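# Pour hazelnuts from a bowl into a handheld cup

## Task

With a small bowl of hazelnuts and an empty cup on the table, lift the cup and keep it up in the air while you move all of the hazelnuts from the bowl into it. Afterwards set both the cup (upright) and the bowl (either way up; upside down is fine) standing directly on the table. It fails if, from the moment the first nut lands in the cup until the last one does, the cup rests on anything other than the robot. It also fails if the cup or the bowl is released, or drops, with nothing a few millimetres below it. The final arrangement must stay put without the robot holding it. When finished, open the hands and move them away.

## Robot and tools

Robot: two arms, left_arm and right_arm, facing each other across the table. Each has an identical five-finger right hand, so hand numbers and axes mean the same on both, and the hands are not mirror images. The names are not image sides.

World frame (used in results): origin on the table top halfway between the arm bases, z up, table surface at z = 0. left_arm's base is on the +y side. Positions are in metres, orientations are quaternions in w,x,y,z order, and velocities are in m/s and rad/s. Reported hand positions can be slightly off, more so at long reach.

Hand point: a point 0.05 m in front of the palm, where index pad and thumb tip meet in a pinch. Its own axes: +z runs along the straightened fingers, which extend 0.06 to 0.07 m past it. +y points out of the palm. +x runs across the palm toward the little finger. A wrist bracket on the little-finger side can collide with things. With the thumb turned in front of the palm, a whole-hand wrap holds objects 0.035 to 0.08 m wide, with the object lying across the palm. Turn the thumb before reaching the object. Pinch is roughly index -0.22, thumb_bend -0.75, thumb_turn -0.57.

A row is 28 numbers, each in [-1, 1], always for both arms. The first 14 are left_arm: dx, dy, dz, rx, ry, rz, then little, ring, middle, index, thumb_bend, thumb_turn, force_limit, speed. The next 14 are the same for right_arm. dx to rz are an offset, not a pose. They are expressed in that hand point's own axes and measured from its pose in the most recent result showing it. Within one reply, later calls measure from where the robot is at their start. Every row uses that same base and is not added to the previous row. Scale: 1.0 equals 0.6 m or 180 degrees. rx, ry, rz form one rotation vector. An all-zero offset drives the hand back to the base pose; it is not a hold. Per control step the commanded pose is clipped to 100 mm and 16 degrees from the measured one.

Hand numbers are absolute targets. For the four fingers and thumb_bend, +1 is straight and -1 fully curled. For thumb_turn, +1 is beside the palm and -1 in front of it. force_limit runs linearly from about 0 N (-1) to 10 N (+1) at the fingertip (15 N for both thumb motors); it only stops closing. speed runs from near zero (-1) to full (+1), where a full stroke takes 0.6 s. Close at speed -0.9 or lower for a gentle grip. A motor moves only when its target changes by 0.01 or more, then locks. To keep a hand unchanged, resend its last eight numbers; before any were sent, use its hand_measured, hand_force_limit and hand_speed.

Tools:
- execute_actions {"actions": [...], "pictures": bool}. Use an empty list to just read the state. One action {"rows": [[28 numbers], ...], "steps": n} gives 1 to 15 rows over up to 15 steps of 1/30 s; the last row repeats if rows run short. A wait {"steps": n} (up to 300) sends nothing and counts steps from the previous result, including your reply time. Refused calls send nothing.
- move {"target": [28 numbers], "speed": m/s, "stop_force": N}. Each hand point goes in a straight line toward its target (offset as above). Speed is 0.002 to 0.5, default 0.25, and turning is capped at twice that in rad/s. Paths take 0.5 to 10 s and finish together, and they ignore obstacles and the other arm. Optional stop_force (9 to 40 N, shared by both arms) ends an arm's path when its wrist sensor feels that much extra push against the motion. The arm then backs up two steps and holds. Use it only with slow, non-rotating moves, and leave it out when moving off something you press on. Hand numbers in the row are sent at the start.
- wait {"seconds": 0 to 10}: lets the scene run without new commands.
- zoom_image {"camera", "region": [x0, y0, x1, y1]}: an enlarged crop, at most 504x504 pixels, of cam_high, cam_low, cam_left_wrist or cam_right_wrist (all 504x504).
- show_instructions: shows this scene's reference image page (a five-finger hand page).
- finished_scene {"scene": n}: ends and grades the current scene and cannot be undone.

Results: a state line per arm with pose and velocities; Wrist force and Wrist torque in the hand's own axes (noisy, offset up to about 4 N, saturating near 50 N); hand_measured, hand_stopped_by (moving, target, force, stalled, fault) and hand_load_n (positive means pushed open; near-zero loads mean the grip was lost). A "Hand target" line gives the pose now being driven to. "pose unreachable" and HELD mark commands the clearance check changed or blocked. A move adds a "move:" line giving the ending (done, off_target, moving, held, contact, fault), any limits=paced or limits=held, and the remaining distance to target. MOTOR HOT warns from 70 °C, and an OVER-TEMPERATURE FAULT brakes the arm at 85 °C. Holding loads heats motors, even while you are thinking.

Avoid: arm-to-arm hits or presses on any part, including hands and brackets; targets set even slightly past a firm contact (the arms are stiff); joint torques reaching their limits (wrist joints 25.7 N m, others 138 N m, held weight included) or 150 N of outside force, since either stops the arm for 10 s; fast contact; dropping or knocking anything, and anything leaving the table. Loose objects may occasionally get a small push from outside.

Each tool is called after "Call:" by a JSON object that holds its "op" and its "data", one argument or row to a line.

Reference images:

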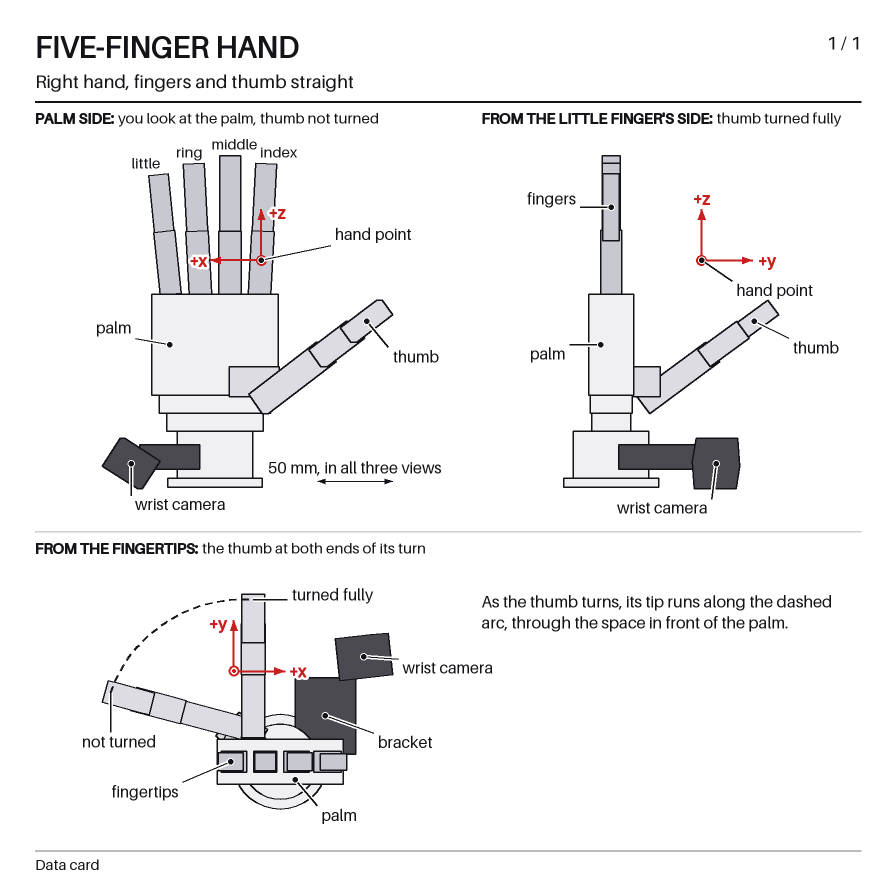

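## Session

Call:
{"op": "execute_actions", "data": {
  "actions": []
}}

Scene clock: 0.00 s of 6600.00 s.
left_arm: end_effector_position=(+0.2593, +0.4924, +0.4912) hand_measured=(+1.000, +1.000, +1.000, +1.000, +1.000, +1.000) hand_load_n=(+0.0, +0.0, +0.0, +0.0, +0.0, +0.0) hand_stopped_by=(target, target, target, target, target, target) hand_force_limit=0.00 hand_speed=-0.80 end_effector_quat_wxyz=(+0.025, +0.289, +0.957, -0.001) end_effector_velocity=(+0.000, -0.001, -0.001) end_effector_angular_velocity=(+0.002, +0.002, +0.001) | right_arm: end_effector_position=(+0.0964, -0.2546, +0.4793) hand_measured=(+1.000, +1.000, +1.000, +1.000, +1.000, +1.000) hand_load_n=(+0.0, +0.0, +0.0, +0.0, +0.0, +0.0) hand_stopped_by=(target, target, target, target, target, target) hand_force_limit=0.00 hand_speed=-0.80 end_effector_quat_wxyz=(+0.006, -0.371, +0.929, -0.012) end_effector_velocity=(+0.000, +0.000, -0.000) end_effector_angular_velocity=(-0.000, +0.002, -0.000)
Joint positions: left_arm=[ 0.545 -1.738  1.314  1.953  1.543 -1.881] | right_arm=[-1.166 -1.748  1.353  1.957  1.596 -1.892]
Joint velocities: left_arm=[ 0.     0.002 -0.    -0.     0.    -0.001] | right_arm=[ 0.     0.002  0.     0.    -0.001  0.001]
Wrist force (N, on the end effector, along its own x y z axes, offset not removed): no reading
Wrist torque (N m, same axes, about the end effector's origin, offset not removed): no reading
Hand target (left_arm): +0.259, +0.492, +0.491; +0.025, +0.289, +0.957, -0.001
Hand target (right_arm): +0.096, -0.255, +0.479; +0.006, -0.371, +0.929, -0.012

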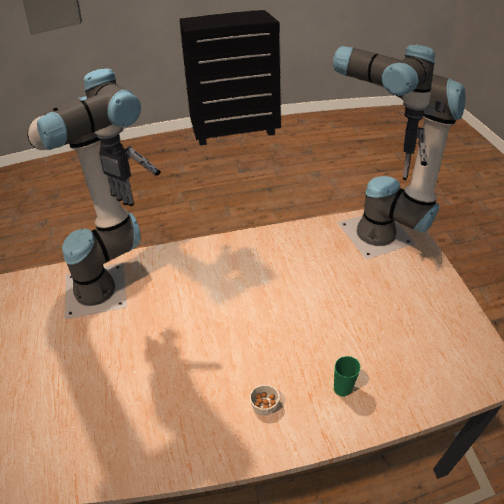

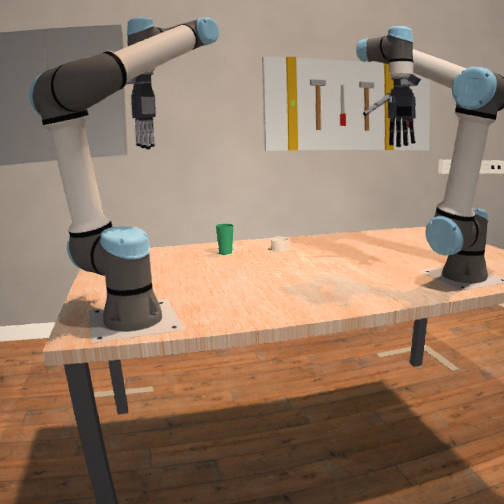

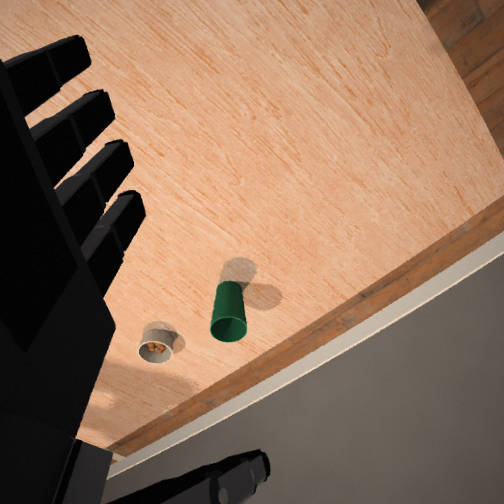

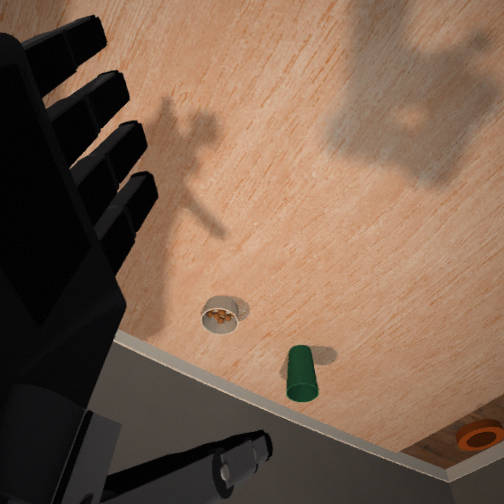

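Call:
{"op": "zoom_image", "data": {
  "camera": "cam_high",
  "region": [230, 340, 390, 430]
}}

Call:
{"op": "zoom_image", "data": {
  "camera": "cam_low",
  "region": [200, 210, 310, 270]
}}

Region (230, 340, 390, 430) of cam_high's 504x504 image, scaled by 3.150, with more detail than that image has; it fills the top 284 rows of this view, and the rest is white.

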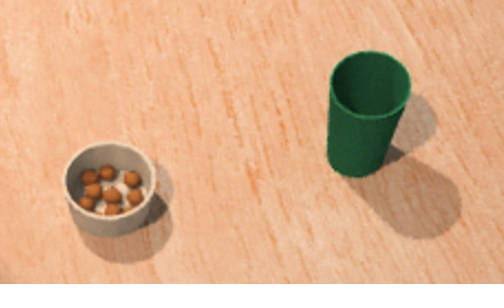

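Region (200, 210, 310, 270) of cam_low's 504x504 image, scaled by 4.582, with more detail than that image has; it fills the top 275 rows of this view, and the rest is white.

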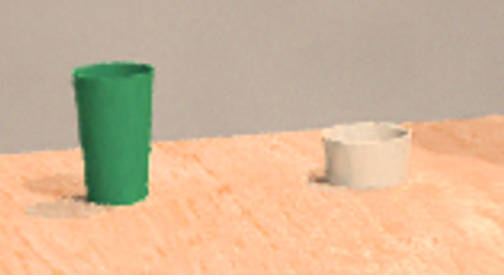

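Call:
{"op": "move", "data": {
  "target": [-0.417,0.097,0.4,0.518,0.278,-0.518,1,1,1,1,1,-1,0,0.5,-0.464,-0.441,0.383,-0.555,0.238,0.555,1,1,1,1,1,-1,0,0.5],
  "speed": 0.3
}}

Scene clock: 62.83 s of 6600.00 s.
left_arm: end_effector_position=(+0.3542, +0.4579, +0.4059) hand_measured=(+1.000, +1.000, +1.000, +1.000, +1.000, -1.000) hand_load_n=(+0.0, +0.0, +0.0, +0.0, +0.0, +0.0) hand_stopped_by=(target, target, target, target, target, target) hand_force_limit=0.00 hand_speed=0.50 end_effector_quat_wxyz=(-0.213, -0.017, +0.946, -0.243) end_effector_velocity=(-0.000, +0.000, +0.000) end_effector_angular_velocity=(-0.001, -0.002, -0.001) | right_arm: end_effector_position=(+0.4849, -0.2581, +0.2579) hand_measured=(+1.000, +1.000, +1.000, +1.000, +1.000, -1.000) hand_load_n=(+0.0, +0.0, +0.0, +0.0, +0.0, +0.0) hand_stopped_by=(target, target, target, target, target, target) hand_force_limit=0.00 hand_speed=0.50 end_effector_quat_wxyz=(-0.491, +0.499, +0.510, +0.501) end_effector_velocity=(+0.003, +0.001, -0.001) end_effector_angular_velocity=(+0.006, +0.008, -0.010)
Joint positions: left_arm=[ 1.146 -1.202  1.059  2.009  2.167 -1.81 ] | right_arm=[-1.906 -1.047  2.088  2.043  0.302 -1.537]
Joint velocities: left_arm=[ 0.    -0.001  0.    -0.     0.     0.002] | right_arm=[ 0.003  0.003  0.005  0.012 -0.013 -0.01 ]
Wrist force (N, on the end effector, along its own x y z axes, offset not removed): left_arm=[-1.9 -1.1 -0.1] | right_arm=[1.2 -0.3 -1.6]
Wrist torque (N m, same axes, about the end effector's origin, offset not removed): left_arm=[-0.29 0.15 -0.15] | right_arm=[0.03 -0.22 0.15]
Hand target (left_arm): +0.354, +0.458, +0.406; -0.213, -0.017, +0.946, -0.243
Hand target (right_arm): +0.485, -0.258, +0.258; +0.491, -0.499, -0.509, -0.501
Off the commanded pose (left_arm): 0.219 m, 88 deg; position and orientation clipped at the last step of the last action.
Off the commanded pose (right_arm): 0.001 m, 0 deg.
After step 90, 54.97 s passed at rest.
move: held (left_arm); limits=paced,held; held on 91 of 146 steps (left_arm), including the last (left_arm)
pose unreachable (left arm): on one or more control steps of this call this arm could not follow its commanded pose, so it was not sent that pose on those steps. On the call's last step it was still not sent that pose. It may still have moved: this result reports where it is.
cause: the commanded pose would bring two parts of the arm too close to each other (joints 4 (wrist 1) to 6 (wrist 3) lie between them).
camera_calibration (this result's frames):
cam_left_wrist: T_world_to_cam=[[-0.00133042, 0.865513, -0.500885, -0.190261], [0.988241, 0.0777236, 0.131679, -0.437833], [0.1529, -0.49482, -0.855438, 0.646582], [0, 0, 0, 1]] pos_world=[0.333569, 0.518645, 0.515465]
cam_right_wrist: T_world_to_cam=[[0.992618, 0.0146099, -0.120396, -0.438132], [-0.0902517, -0.574145, -0.813764, 0.0985723], [-0.0810136, 0.818623, -0.568588, 0.529044], [0, 0, 0, 1]] pos_world=[0.486654, -0.370092, 0.328274]

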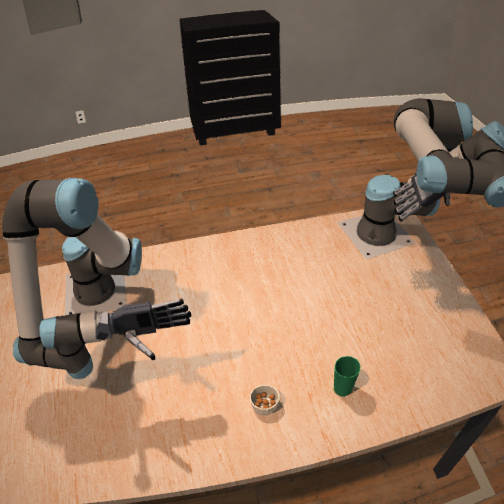

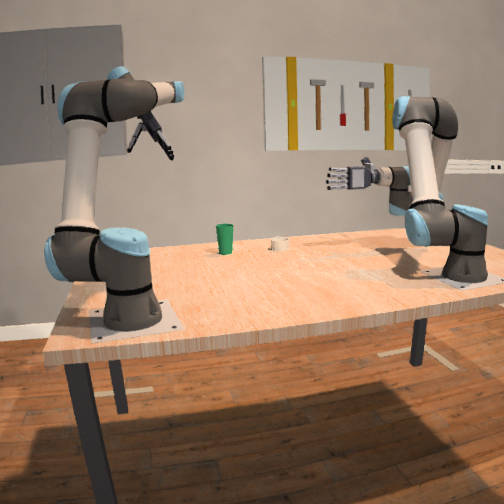

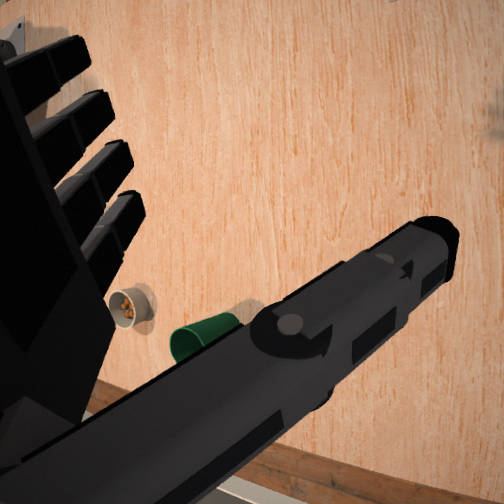

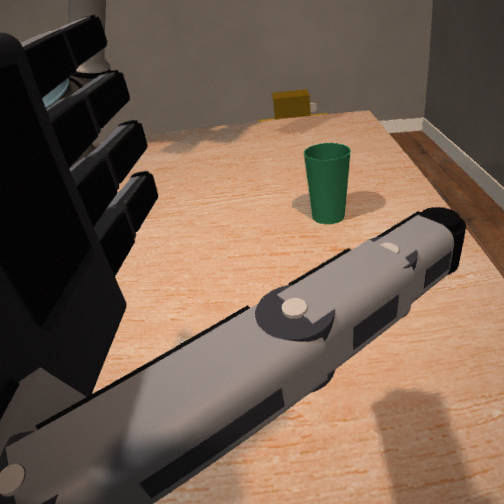

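Call:
{"op": "move", "data": {
  "target": [-0.237,-0.173,0.2,-0.122,-0.625,0.14,1,1,1,1,1,-1,0,0.5,0,0,0,0,-0.5,0,1,1,1,1,1,-1,0,0.5],
  "speed": 0.3
}}

Scene clock: 107.23 s of 6600.00 s.
left_arm: end_effector_position=(+0.4479, +0.3007, +0.3008) hand_measured=(+1.000, +1.000, +1.000, +1.000, +1.000, -1.000) hand_load_n=(+0.0, +0.0, +0.0, +0.0, +0.0, +0.0) hand_stopped_by=(target, target, target, target, target, target) hand_force_limit=0.00 hand_speed=0.50 end_effector_quat_wxyz=(+0.462, +0.009, +0.882, -0.091) end_effector_velocity=(-0.000, +0.000, -0.001) end_effector_angular_velocity=(+0.042, -0.174, +0.053) | right_arm: end_effector_position=(+0.4848, -0.2587, +0.2579) hand_measured=(+1.000, +1.000, +1.000, +1.000, +1.000, -1.000) hand_load_n=(+0.0, +0.0, +0.0, +0.0, +0.0, +0.0) hand_stopped_by=(target, target, target, target, target, target) hand_force_limit=0.00 hand_speed=0.50 end_effector_quat_wxyz=(+0.014, +0.707, +0.707, +0.000) end_effector_velocity=(+0.000, -0.000, -0.001) end_effector_angular_velocity=(-0.001, +0.003, -0.000)
Joint positions: left_arm=[ 0.285 -1.521  1.773  0.604  0.827 -2.418] | right_arm=[-1.263 -1.071  1.143  1.487  1.596  0.341]
Joint velocities: left_arm=[-0.079  0.008  0.092 -0.146 -0.22   0.022] | right_arm=[-0.001  0.003 -0.    -0.    -0.    -0.   ]
Wrist force (N, on the end effector, along its own x y z axes, offset not removed): left_arm=[-1.5 -0.4 -0.2] | right_arm=[0.7 0.8 -0.6]
Wrist torque (N m, same axes, about the end effector's origin, offset not removed): left_arm=[-0.23 0.14 -0.08] | right_arm=[0.21 -0.19 0.06]
Hand target (left_arm): +0.448, +0.301, +0.301; +0.474, +0.008, +0.876, -0.087
Hand target (right_arm): +0.485, -0.259, +0.258; +0.014, +0.707, +0.707, +0.000
Off the commanded pose (left_arm): 0.003 m, 36 deg; orientation clipped at the last step of the last action.
Off the commanded pose (right_arm): 0.001 m, 0 deg.
After step 90, 32.83 s passed at rest.
move: moving (left_arm; no rest 5 s after the path's end); limits=paced
camera_calibration (this result's frames):
cam_left_wrist: T_world_to_cam=[[0.17405, 0.984244, -0.031144, -0.362302], [0.0366009, 0.025139, 0.999014, -0.3232], [0.984056, -0.175018, -0.0316488, -0.251612], [0, 0, 0, 1]] pos_world=[0.322489, 0.320682, 0.303634]
cam_right_wrist: T_world_to_cam=[[0.990049, -0.140563, 0.00671917, -0.509779], [-0.118959, -0.81046, 0.573588, -0.30686], [-0.0751799, -0.56868, -0.819116, 0.232465], [0, 0, 0, 1]] pos_world=[0.485679, -0.188156, 0.369852]

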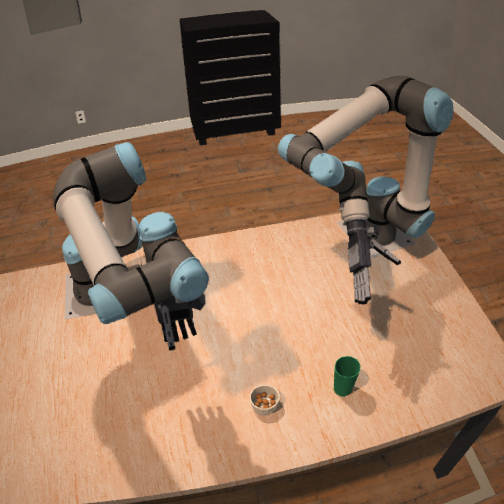

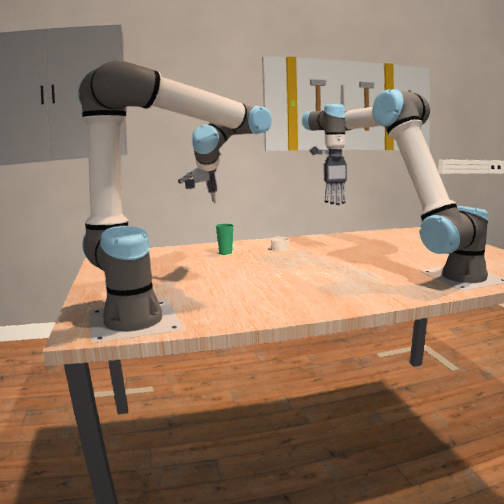

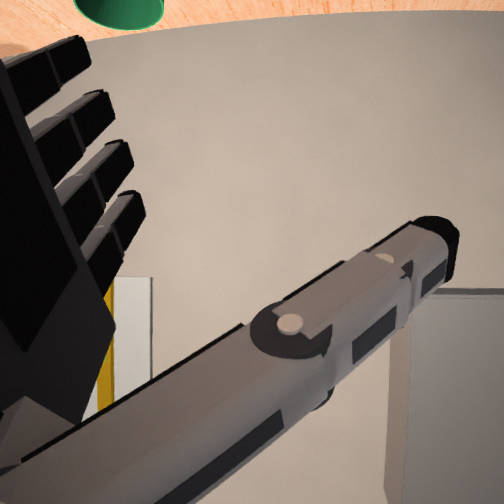

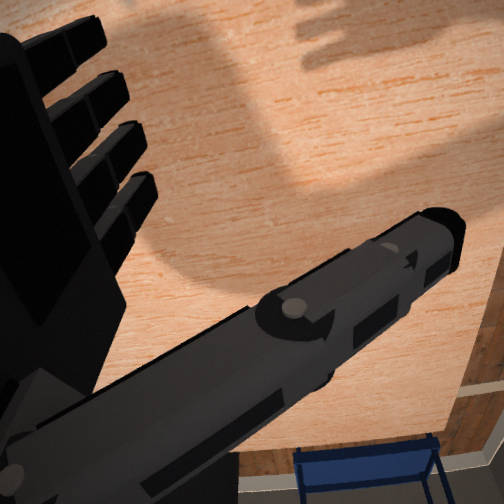

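Call:
{"op": "move", "data": {
  "target": [0,0,0,0.196,-0.165,0.11,1,1,1,1,1,-1,0,0.5,0.18,-0.06,0,-0.195,0.472,0.195,1,1,1,1,1,-1,0,0.5],
  "speed": 0.3
}}

Call:
{"op": "move", "data": {
  "target": [0,0,0,0,0,0.5,1,1,1,1,1,-1,0,0.5,0,0,0,0,0,0,1,1,1,1,1,-1,0,0.5],
  "speed": 0.4
}}

Call:
{"op": "move", "data": {
  "target": [0,0,0,0,0,0.5,1,1,1,1,1,-1,0,0.5,0,0,0,0,0,0,1,1,1,1,1,-1,0,0.5],
  "speed": 0.4
}}

Scene clock: 131.43 s of 6600.00 s.
left_arm: end_effector_position=(+0.4479, +0.3009, +0.3014) hand_measured=(+1.000, +1.000, +1.000, +1.000, +1.000, -1.000) hand_load_n=(+0.0, +0.0, +0.0, +0.0, +0.0, +0.0) hand_stopped_by=(target, target, target, target, target, target) hand_force_limit=0.00 hand_speed=0.50 end_effector_quat_wxyz=(+0.653, +0.271, +0.654, -0.270) end_effector_velocity=(+0.000, +0.000, -0.000) end_effector_angular_velocity=(-0.001, -0.001, -0.004) | right_arm: end_effector_position=(+0.4491, -0.1509, +0.2546) hand_measured=(+1.000, +1.000, +1.000, +1.000, +1.000, -1.000) hand_load_n=(+0.0, +0.0, +0.0, +0.0, +0.0, +0.0) hand_stopped_by=(target, target, target, target, target, target) hand_force_limit=0.00 hand_speed=0.50 end_effector_quat_wxyz=(-0.261, +0.649, +0.280, +0.657) end_effector_velocity=(+0.000, +0.001, +0.000) end_effector_angular_velocity=(+0.011, -0.009, -0.007)
Joint positions: left_arm=[ 0.602 -1.787  2.342 -0.553  1.518 -1.571] | right_arm=[-1.243 -1.661  2.203 -0.542  1.147  1.542]
Joint velocities: left_arm=[ 0.005  0.003  0.    -0.004  0.009  0.   ] | right_arm=[ 0.008  0.003  0.007 -0.026  0.015  0.008]
Wrist force (N, on the end effector, along its own x y z axes, offset not removed): left_arm=[-1.8 -0.9 0.7] | right_arm=[3.6 0.9 -2.2]
Wrist torque (N m, same axes, about the end effector's origin, offset not removed): left_arm=[-0.36 0.20 -0.11] | right_arm=[0.28 -0.58 0.29]
Hand target (left_arm): +0.448, +0.301, +0.301; +0.653, +0.271, +0.654, -0.271
Hand target (right_arm): +0.449, -0.151, +0.255; -0.261, +0.649, +0.280, +0.658
Off the commanded pose (left_arm): 0.001 m, 0 deg.
Off the commanded pose (right_arm): 0.001 m, 0 deg.
After step 110, 17.03 s passed at rest.
move: done
camera_calibration (this result's frames):
cam_left_wrist: T_world_to_cam=[[0.694763, 0.705087, 0.141976, -0.563897], [-0.461392, 0.285494, 0.840006, -0.131201], [0.551744, -0.649112, 0.523672, -0.0827281], [0, 0, 0, 1]] pos_world=[0.376885, 0.381354, 0.233591]
cam_right_wrist: T_world_to_cam=[[0.714348, -0.690603, -0.113023, -0.387895], [-0.455782, -0.336599, -0.823993, 0.356806], [0.531009, 0.640131, -0.555213, 0.131343], [0, 0, 0, 1]] pos_world=[0.369973, -0.231857, 0.323088]

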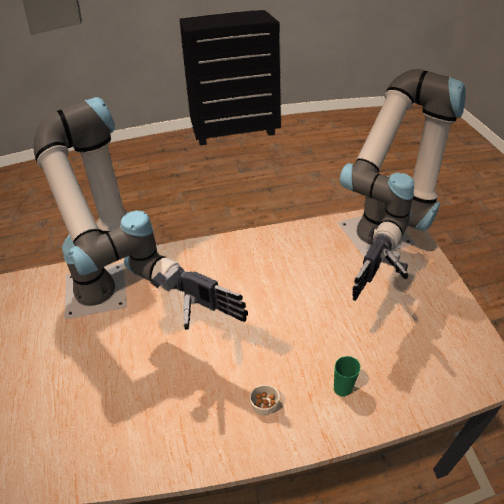

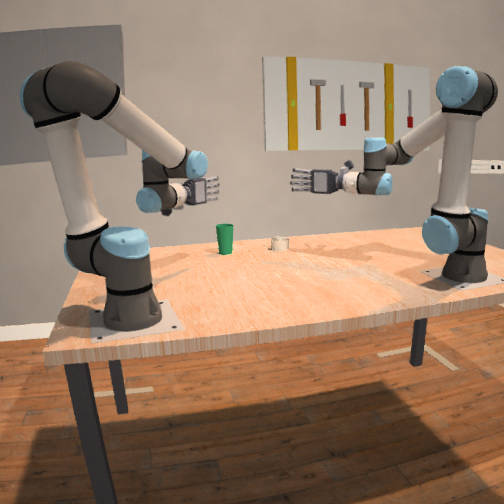

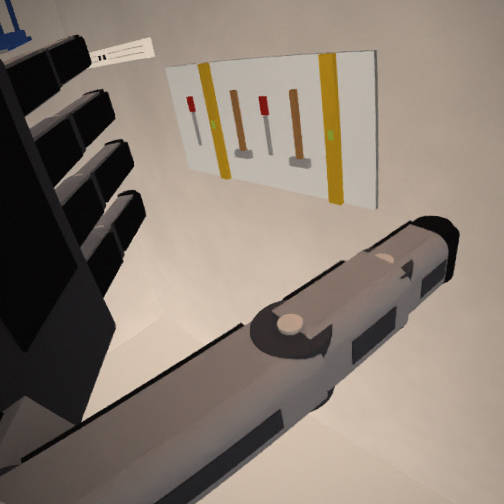

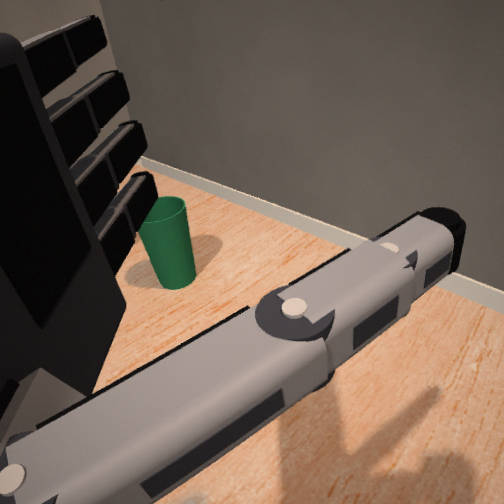

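Scene clock: 134.03 s of 6600.00 s.
left_arm: end_effector_position=(+0.4480, +0.3011, +0.3015) hand_measured=(+1.000, +1.000, +1.000, +1.000, +1.000, -1.000) hand_load_n=(+0.0, +0.0, +0.0, +0.0, +0.0, +0.0) hand_stopped_by=(target, target, target, target, target, target) hand_force_limit=0.00 hand_speed=0.50 end_effector_quat_wxyz=(+0.653, +0.654, +0.272, +0.270) end_effector_velocity=(-0.000, -0.001, -0.001) end_effector_angular_velocity=(+0.013, -0.009, -0.003) | right_arm: end_effector_position=(+0.4491, -0.1509, +0.2546) hand_measured=(+1.000, +1.000, +1.000, +1.000, +1.000, -1.000) hand_load_n=(+0.0, +0.0, +0.0, +0.0, +0.0, +0.0) hand_stopped_by=(target, target, target, target, target, target) hand_force_limit=0.00 hand_speed=0.50 end_effector_quat_wxyz=(-0.261, +0.649, +0.280, +0.657) end_effector_velocity=(-0.000, -0.000, +0.001) end_effector_angular_velocity=(+0.001, -0.003, -0.001)
Joint positions: left_arm=[ 0.939 -1.588  2.266 -0.676  1.854 -0.001] | right_arm=[-1.243 -1.661  2.203 -0.542  1.147  1.542]
Joint velocities: left_arm=[ 0.003  0.002 -0.004  0.005  0.006  0.016] | right_arm=[ 0.    -0.003 -0.    -0.     0.001 -0.   ]
Wrist force (N, on the end effector, along its own x y z axes, offset not removed): left_arm=[-2.1 0.4 0.3] | right_arm=[0.0 0.7 -1.4]
Wrist torque (N m, same axes, about the end effector's origin, offset not removed): left_arm=[-0.14 0.22 -0.15] | right_arm=[0.24 -0.05 0.17]
Hand target (left_arm): +0.448, +0.301, +0.301; +0.652, +0.654, +0.271, +0.270
Hand target (right_arm): +0.449, -0.151, +0.255; -0.261, +0.649, +0.280, +0.657
Off the commanded pose (left_arm): 0.000 m, 0 deg.
Off the commanded pose (right_arm): 0.000 m, 0 deg.
move: done
camera_calibration (this result's frames):
cam_left_wrist: T_world_to_cam=[[-0.103369, -0.0956351, 0.990035, -0.221086], [-0.968131, -0.21861, -0.122199, 0.537612], [0.228118, -0.971115, -0.0699899, 0.338299], [0, 0, 0, 1]] pos_world=[0.420454, 0.424911, 0.308256]
cam_right_wrist: T_world_to_cam=[[0.714348, -0.690603, -0.113023, -0.387895], [-0.455782, -0.336599, -0.823993, 0.356806], [0.531009, 0.640131, -0.555213, 0.131343], [0, 0, 0, 1]] pos_world=[0.369974, -0.231857, 0.323088]

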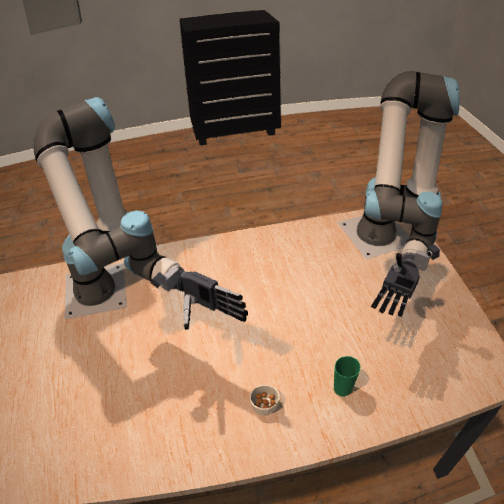

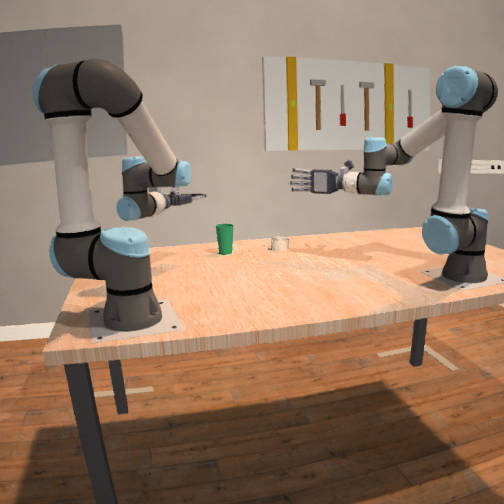

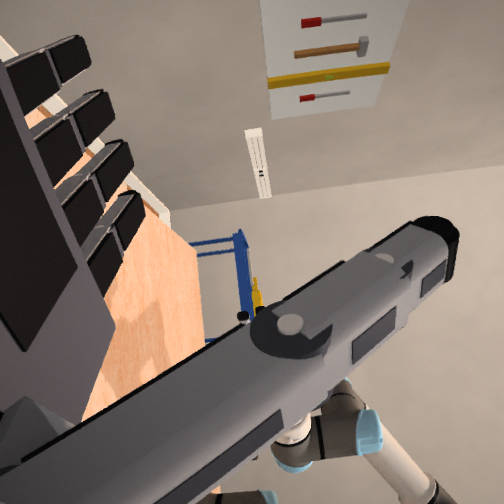

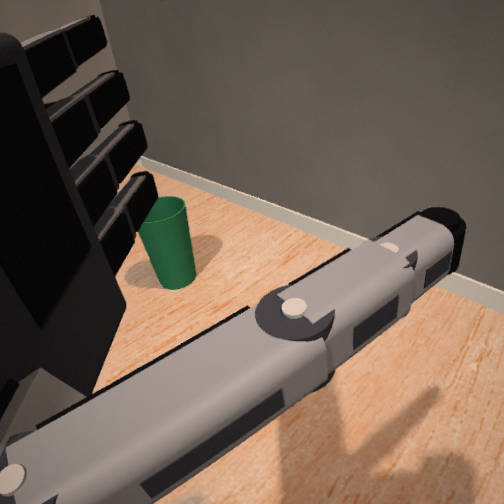

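Scene clock: 136.63 s of 6600.00 s.
left_arm: end_effector_position=(+0.4480, +0.3011, +0.3015) hand_measured=(+1.000, +1.000, +1.000, +1.000, +1.000, -1.000) hand_load_n=(+0.0, +0.0, +0.0, +0.0, +0.0, +0.0) hand_stopped_by=(target, target, target, target, target, target) hand_force_limit=0.00 hand_speed=0.50 end_effector_quat_wxyz=(+0.271, +0.654, -0.270, +0.652) end_effector_velocity=(+0.000, +0.000, +0.000) end_effector_angular_velocity=(+0.013, -0.010, +0.002) | right_arm: end_effector_position=(+0.4491, -0.1509, +0.2546) hand_measured=(+1.000, +1.000, +1.000, +1.000, +1.000, -1.000) hand_load_n=(+0.0, +0.0, +0.0, +0.0, +0.0, +0.0) hand_stopped_by=(target, target, target, target, target, target) hand_force_limit=0.00 hand_speed=0.50 end_effector_quat_wxyz=(-0.261, +0.649, +0.280, +0.657) end_effector_velocity=(+0.000, -0.000, -0.000) end_effector_angular_velocity=(-0.000, -0.000, -0.001)
Joint positions: left_arm=[ 1.03  -1.668  2.069 -0.399  1.945  1.568] | right_arm=[-1.243 -1.661  2.203 -0.542  1.147  1.542]
Joint velocities: left_arm=[-0.002 -0.003 -0.002  0.007 -0.004  0.017] | right_arm=[-0.001  0.     0.     0.     0.    -0.   ]
Wrist force (N, on the end effector, along its own x y z axes, offset not removed): left_arm=[-1.7 -1.7 -0.1] | right_arm=[2.2 -1.2 -1.3]
Wrist torque (N m, same axes, about the end effector's origin, offset not removed): left_arm=[-0.33 0.15 -0.12] | right_arm=[0.02 -0.33 0.11]
Hand target (left_arm): +0.448, +0.301, +0.302; +0.271, +0.654, -0.270, +0.652
Hand target (right_arm): +0.449, -0.151, +0.255; -0.261, +0.649, +0.280, +0.657
Off the commanded pose (left_arm): 0.000 m, 0 deg.
Off the commanded pose (right_arm): 0.000 m, 0 deg.
move: done
camera_calibration (this result's frames):
cam_left_wrist: T_world_to_cam=[[-0.705615, -0.694827, -0.139004, 0.569478], [-0.289758, 0.461951, -0.838237, 0.244708], [0.646643, -0.551195, -0.527291, 0.162217], [0, 0, 0, 1]] pos_world=[0.367842, 0.372059, 0.369819]
cam_right_wrist: T_world_to_cam=[[0.714348, -0.690604, -0.113023, -0.387895], [-0.455782, -0.336599, -0.823993, 0.356806], [0.531009, 0.640131, -0.555213, 0.131343], [0, 0, 0, 1]] pos_world=[0.369974, -0.231858, 0.323088]

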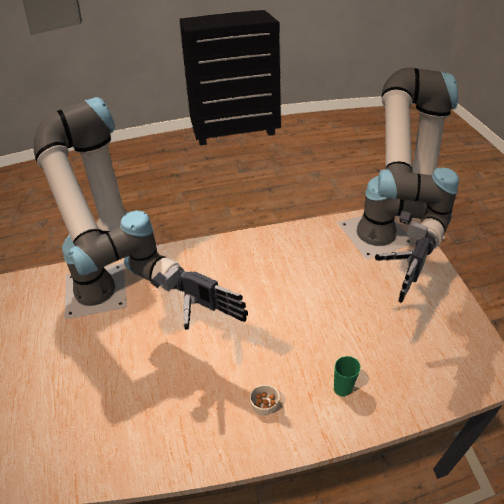

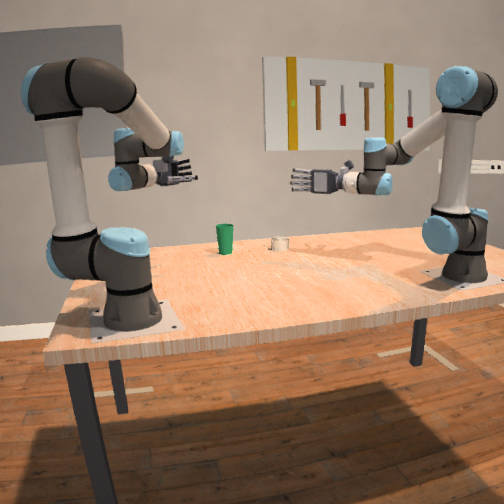

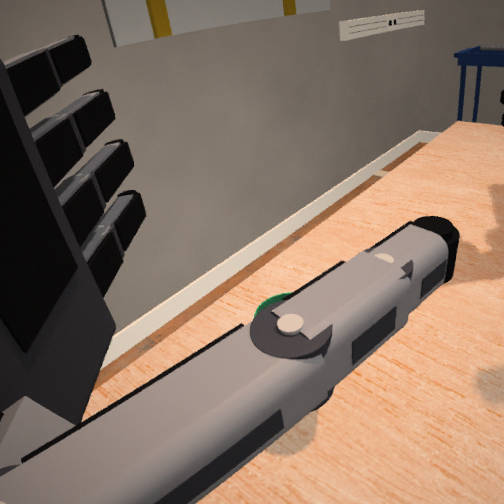

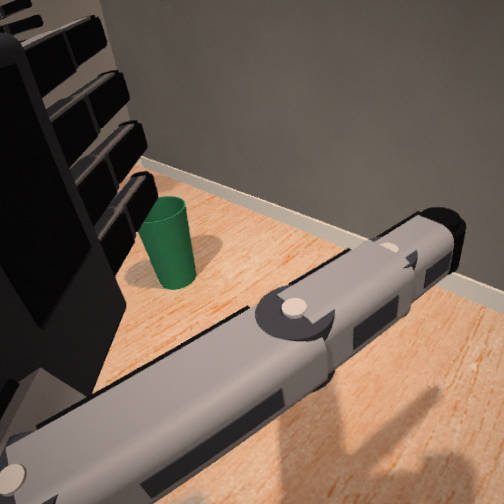

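Call:
{"op": "move", "data": {
  "target": [-0.4,0,0,0,0,0,1,1,1,1,1,-1,0,0.5,-0.34,0,-0.05,0,0,0,1,1,1,1,1,-1,0,0.5],
  "speed": 0.2
}}

Scene clock: 144.37 s of 6600.00 s.
left_arm: end_effector_position=(+0.4470, +0.3012, +0.0616) hand_measured=(+1.000, +1.000, +1.000, +1.000, +1.000, -1.000) hand_load_n=(+0.0, +0.0, +0.0, +0.0, +0.0, +0.0) hand_stopped_by=(target, target, target, target, target, target) hand_force_limit=0.00 hand_speed=0.50 end_effector_quat_wxyz=(+0.271, +0.654, -0.270, +0.652) end_effector_velocity=(+0.000, -0.001, -0.002) end_effector_angular_velocity=(-0.003, -0.002, -0.002) | right_arm: end_effector_position=(+0.4321, -0.1759, +0.0512) hand_measured=(+1.000, +1.000, +1.000, +1.000, +1.000, -1.000) hand_load_n=(+0.0, +0.0, +0.0, +0.0, +0.0, +0.0) hand_stopped_by=(target, target, target, target, target, target) hand_force_limit=0.00 hand_speed=0.50 end_effector_quat_wxyz=(-0.261, +0.650, +0.280, +0.657) end_effector_velocity=(+0.000, +0.001, -0.003) end_effector_angular_velocity=(+0.002, -0.002, +0.002)
Joint positions: left_arm=[ 1.029 -1.169  2.34  -1.168  1.944  1.568] | right_arm=[-1.307 -1.191  2.484 -1.292  1.082  1.542]
Joint velocities: left_arm=[-0.     0.01   0.    -0.014  0.002 -0.002] | right_arm=[ 0.     0.013  0.001 -0.018 -0.001  0.002]
Wrist force (N, on the end effector, along its own x y z axes, offset not removed): left_arm=[-2.7 -0.8 -0.6] | right_arm=[2.7 0.8 -1.1]
Wrist torque (N m, same axes, about the end effector's origin, offset not removed): left_arm=[-0.28 0.38 -0.15] | right_arm=[0.32 -0.40 0.26]
Hand target (left_arm): +0.447, +0.301, +0.061; +0.271, +0.654, -0.270, +0.652
Hand target (right_arm): +0.432, -0.176, +0.051; -0.261, +0.649, +0.280, +0.657
Off the commanded pose (left_arm): 0.000 m, 0 deg.
Off the commanded pose (right_arm): 0.001 m, 0 deg.
After step 90, 2.90 s passed at rest.
move: done
camera_calibration (this result's frames):
cam_left_wrist: T_world_to_cam=[[-0.705668, -0.694761, -0.139071, 0.535534], [-0.289937, 0.462235, -0.838019, 0.0432275], [0.646506, -0.551041, -0.527621, 0.0364689], [0, 0, 0, 1]] pos_world=[0.366865, 0.372183, 0.129944]
cam_right_wrist: T_world_to_cam=[[0.714275, -0.690654, -0.113173, -0.415975], [-0.456139, -0.33676, -0.82373, 0.17312], [0.5308, 0.639992, -0.555573, 0.0435178], [0, 0, 0, 1]] pos_world=[0.352988, -0.256846, 0.119705]

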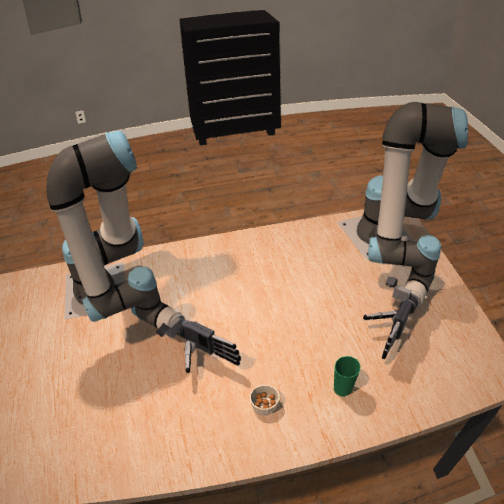

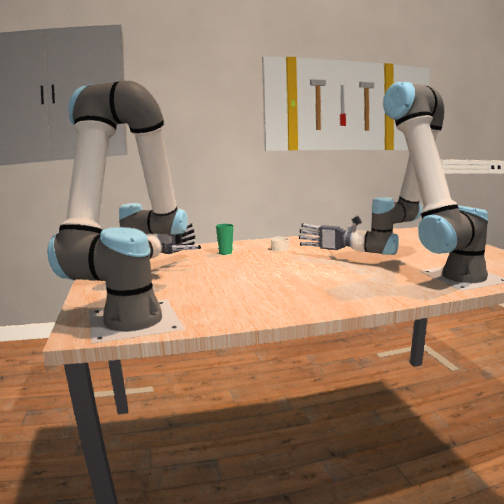

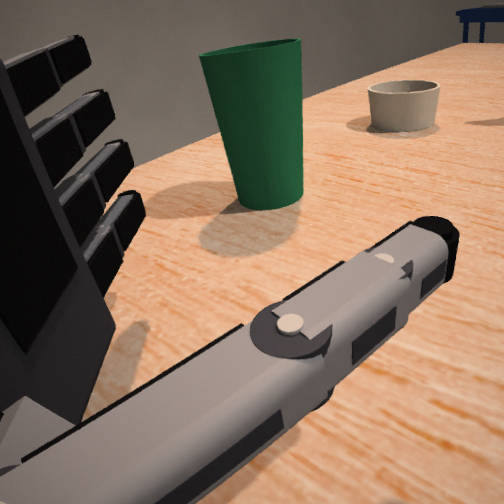

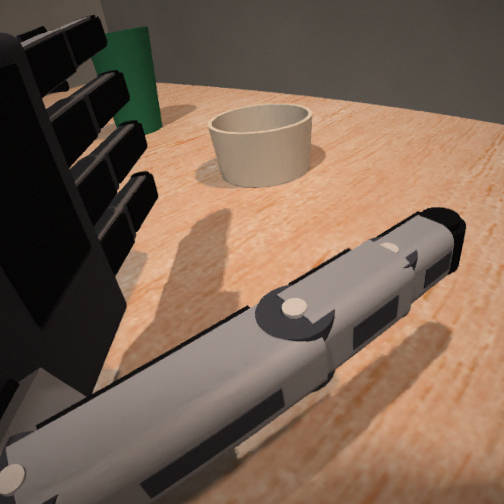

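Call:
{"op": "move", "data": {
  "target": [-0.027,0.018,0.27,0,0,0,1,1,1,1,1,-1,0,0.5,-0.037,-0.012,0.28,0,0,0,1,1,1,1,1,-1,0,0.5],
  "speed": 0.08,
  "stop_force": 10
}}

Scene clock: 161.67 s of 6600.00 s.
left_arm: end_effector_position=(+0.5537, +0.1793, +0.0449) hand_measured=(+1.000, +1.000, +1.000, +1.000, +1.000, -1.000) hand_load_n=(+0.0, +0.0, +0.0, +0.0, +0.0, +0.0) hand_stopped_by=(target, target, target, target, target, target) hand_force_limit=0.00 hand_speed=0.50 end_effector_quat_wxyz=(+0.271, +0.654, -0.270, +0.652) end_effector_velocity=(+0.002, -0.001, +0.001) end_effector_angular_velocity=(-0.001, -0.002, +0.001) | right_arm: end_effector_position=(+0.5459, -0.0525, +0.0290) hand_measured=(+1.000, +1.000, +1.000, +1.000, +1.000, -1.000) hand_load_n=(+0.0, +0.0, +0.0, +0.0, +0.0, +0.0) hand_stopped_by=(target, target, target, target, target, target) hand_force_limit=0.00 hand_speed=0.50 end_effector_quat_wxyz=(-0.261, +0.649, +0.280, +0.657) end_effector_velocity=(+0.001, +0.002, -0.001) end_effector_angular_velocity=(-0.001, +0.001, +0.000)
Joint positions: left_arm=[ 0.878 -0.956  1.976 -1.017  1.794  1.568] | right_arm=[-1.11  -0.924  1.993 -1.068  1.28   1.542]
Joint velocities: left_arm=[-0.     0.001 -0.006  0.003 -0.001  0.001] | right_arm=[ 0.002  0.005 -0.007  0.004  0.002 -0.   ]
Wrist force (N, on the end effector, along its own x y z axes, offset not removed): left_arm=[-2.6 -1.1 -0.2] | right_arm=[1.5 -0.7 -2.7]
Wrist torque (N m, same axes, about the end effector's origin, offset not removed): left_arm=[-0.27 0.29 -0.22] | right_arm=[0.16 -0.15 0.17]
Hand target (left_arm): +0.554, +0.179, +0.045; +0.271, +0.654, -0.270, +0.652
Hand target (right_arm): +0.546, -0.052, +0.029; -0.261, +0.649, +0.280, +0.657
Off the commanded pose (left_arm): 0.000 m, 0 deg.
Off the commanded pose (right_arm): 0.000 m, 0 deg.
After step 90, 11.67 s passed at rest.
move: done
camera_calibration (this result's frames):
cam_left_wrist: T_world_to_cam=[[-0.705681, -0.694808, -0.138764, 0.523798], [-0.290065, 0.461987, -0.838111, 0.116624], [0.646434, -0.551189, -0.527555, -0.108487], [0, 0, 0, 1]] pos_world=[0.473592, 0.250264, 0.113195]
cam_right_wrist: T_world_to_cam=[[0.714308, -0.690667, -0.112888, -0.41456], [-0.456016, -0.336993, -0.823702, 0.248293], [0.530861, 0.639856, -0.555672, -0.108199], [0, 0, 0, 1]] pos_world=[0.466787, -0.133418, 0.0975975]

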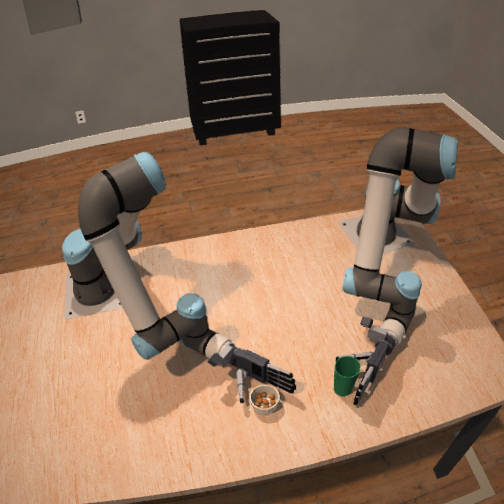

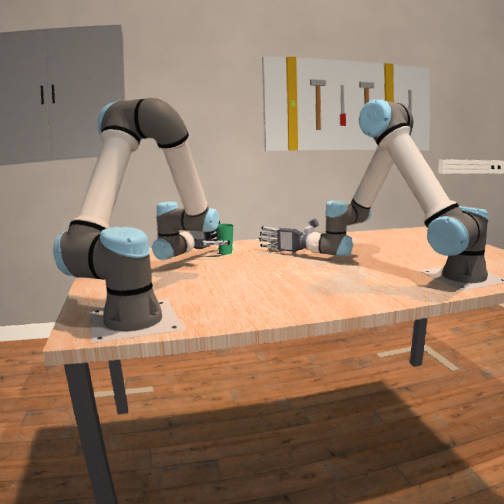

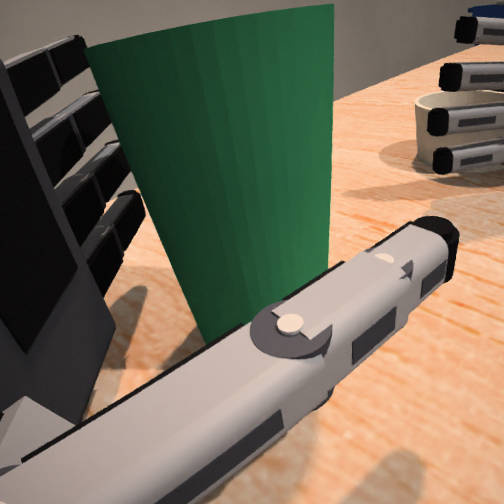

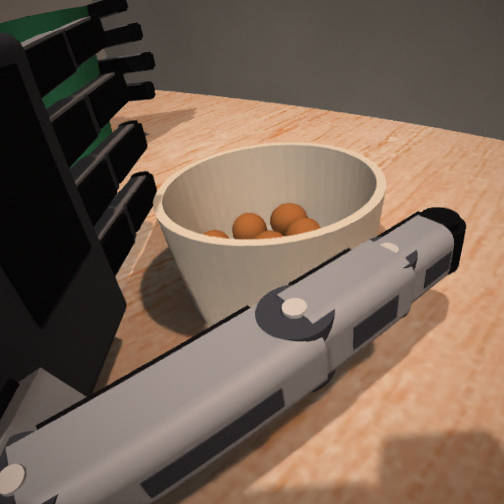

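Call:
{"op": "move", "data": {
  "target": [0,0.003,0.045,0,0,0,1,1,1,1,1,-1,0,0.5,-0.01,0.006,0.033,0,0,0,1,1,1,1,1,-1,0,0.5],
  "speed": 0.02,
  "stop_force": 9
}}

Call:
{"op": "zoom_image", "data": {
  "camera": "cam_high",
  "region": [200, 300, 440, 440]
}}

Scene clock: 176.43 s of 6600.00 s.
left_arm: end_effector_position=(+0.5713, +0.1592, +0.0448) hand_measured=(+1.000, +1.000, +1.000, +1.000, +1.000, -1.000) hand_load_n=(+0.0, +0.0, +0.0, +0.0, +0.0, +0.0) hand_stopped_by=(target, target, target, target, target, target) hand_force_limit=0.00 hand_speed=0.50 end_effector_quat_wxyz=(+0.271, +0.654, -0.270, +0.652) end_effector_velocity=(+0.001, -0.003, -0.001) end_effector_angular_velocity=(+0.001, +0.001, -0.002) | right_arm: end_effector_position=(+0.5623, -0.0412, +0.0233) hand_measured=(+1.000, +1.000, +1.000, +1.000, +1.000, -1.000) hand_load_n=(+0.0, +0.0, +0.0, +0.0, +0.0, +0.0) hand_stopped_by=(target, target, target, target, target, target) hand_force_limit=0.00 hand_speed=0.50 end_effector_quat_wxyz=(-0.261, +0.649, +0.280, +0.657) end_effector_velocity=(+0.001, +0.001, -0.001) end_effector_angular_velocity=(-0.000, +0.001, +0.000)
Joint positions: left_arm=[ 0.862 -0.924  1.906 -0.98   1.778  1.568] | right_arm=[-1.106 -0.886  1.932 -1.046  1.284  1.542]
Joint velocities: left_arm=[-0.002  0.005 -0.008  0.005 -0.001  0.001] | right_arm=[ 0.001  0.005 -0.006  0.002  0.001  0.   ]
Wrist force (N, on the end effector, along its own x y z axes, offset not removed): left_arm=[-0.3 -0.8 -0.9] | right_arm=[0.5 1.5 -1.5]
Wrist torque (N m, same axes, about the end effector's origin, offset not removed): left_arm=[-0.26 -0.02 -0.05] | right_arm=[0.34 -0.17 0.06]
Hand target (left_arm): +0.572, +0.159, +0.045; +0.271, +0.654, -0.270, +0.652
Hand target (right_arm): +0.563, -0.041, +0.023; -0.261, +0.649, +0.280, +0.657
Off the commanded pose (left_arm): 0.000 m, 0 deg.
Off the commanded pose (right_arm): 0.000 m, 0 deg.
After step 90, 10.13 s passed at rest.
move: done
camera_calibration (this result's frames):
cam_left_wrist: T_world_to_cam=[[-0.705675, -0.694815, -0.138762, 0.522243], [-0.290055, 0.461971, -0.838123, 0.130933], [0.646444, -0.551194, -0.527536, -0.130994], [0, 0, 0, 1]] pos_world=[0.491192, 0.230172, 0.113102]
cam_right_wrist: T_world_to_cam=[[0.714313, -0.690664, -0.112873, -0.419202], [-0.456004, -0.337003, -0.823704, 0.254797], [0.530865, 0.639853, -0.555671, -0.127339], [0, 0, 0, 1]] pos_world=[0.483229, -0.122183, 0.0918021]

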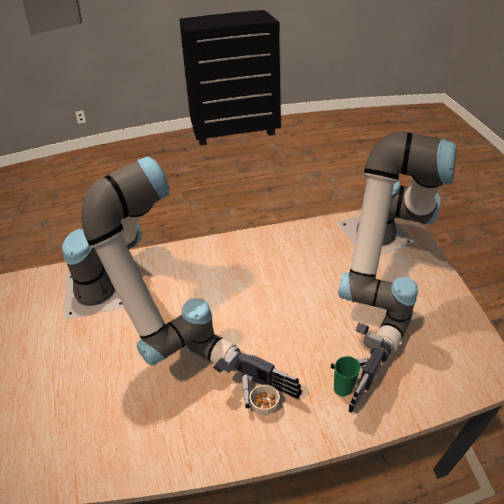

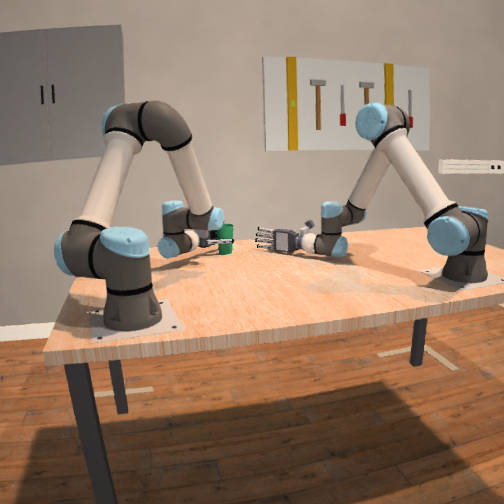

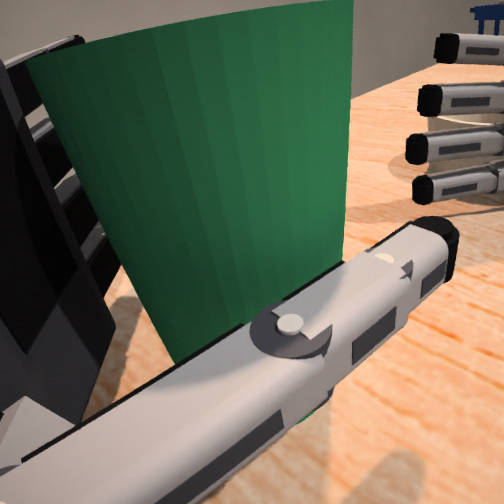

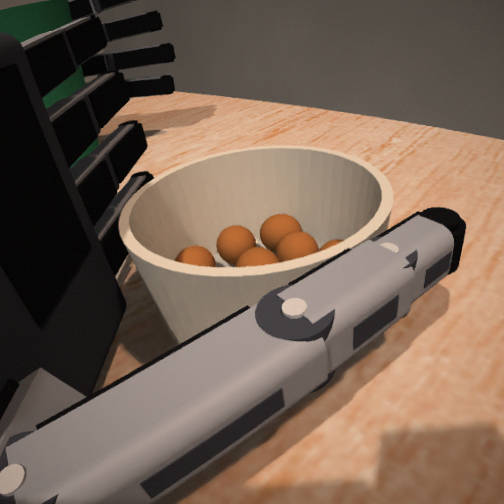

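Region (200, 300, 440, 440) of cam_high's 504x504 image, scaled by 2.100, with more detail than that image has; it fills the top 294 rows of this view, and the rest is white.

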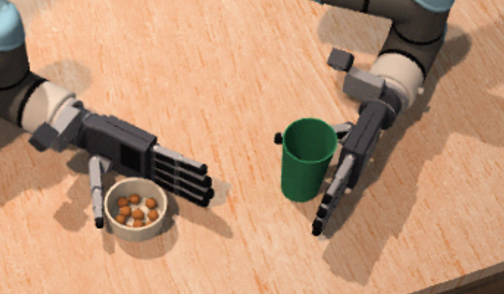

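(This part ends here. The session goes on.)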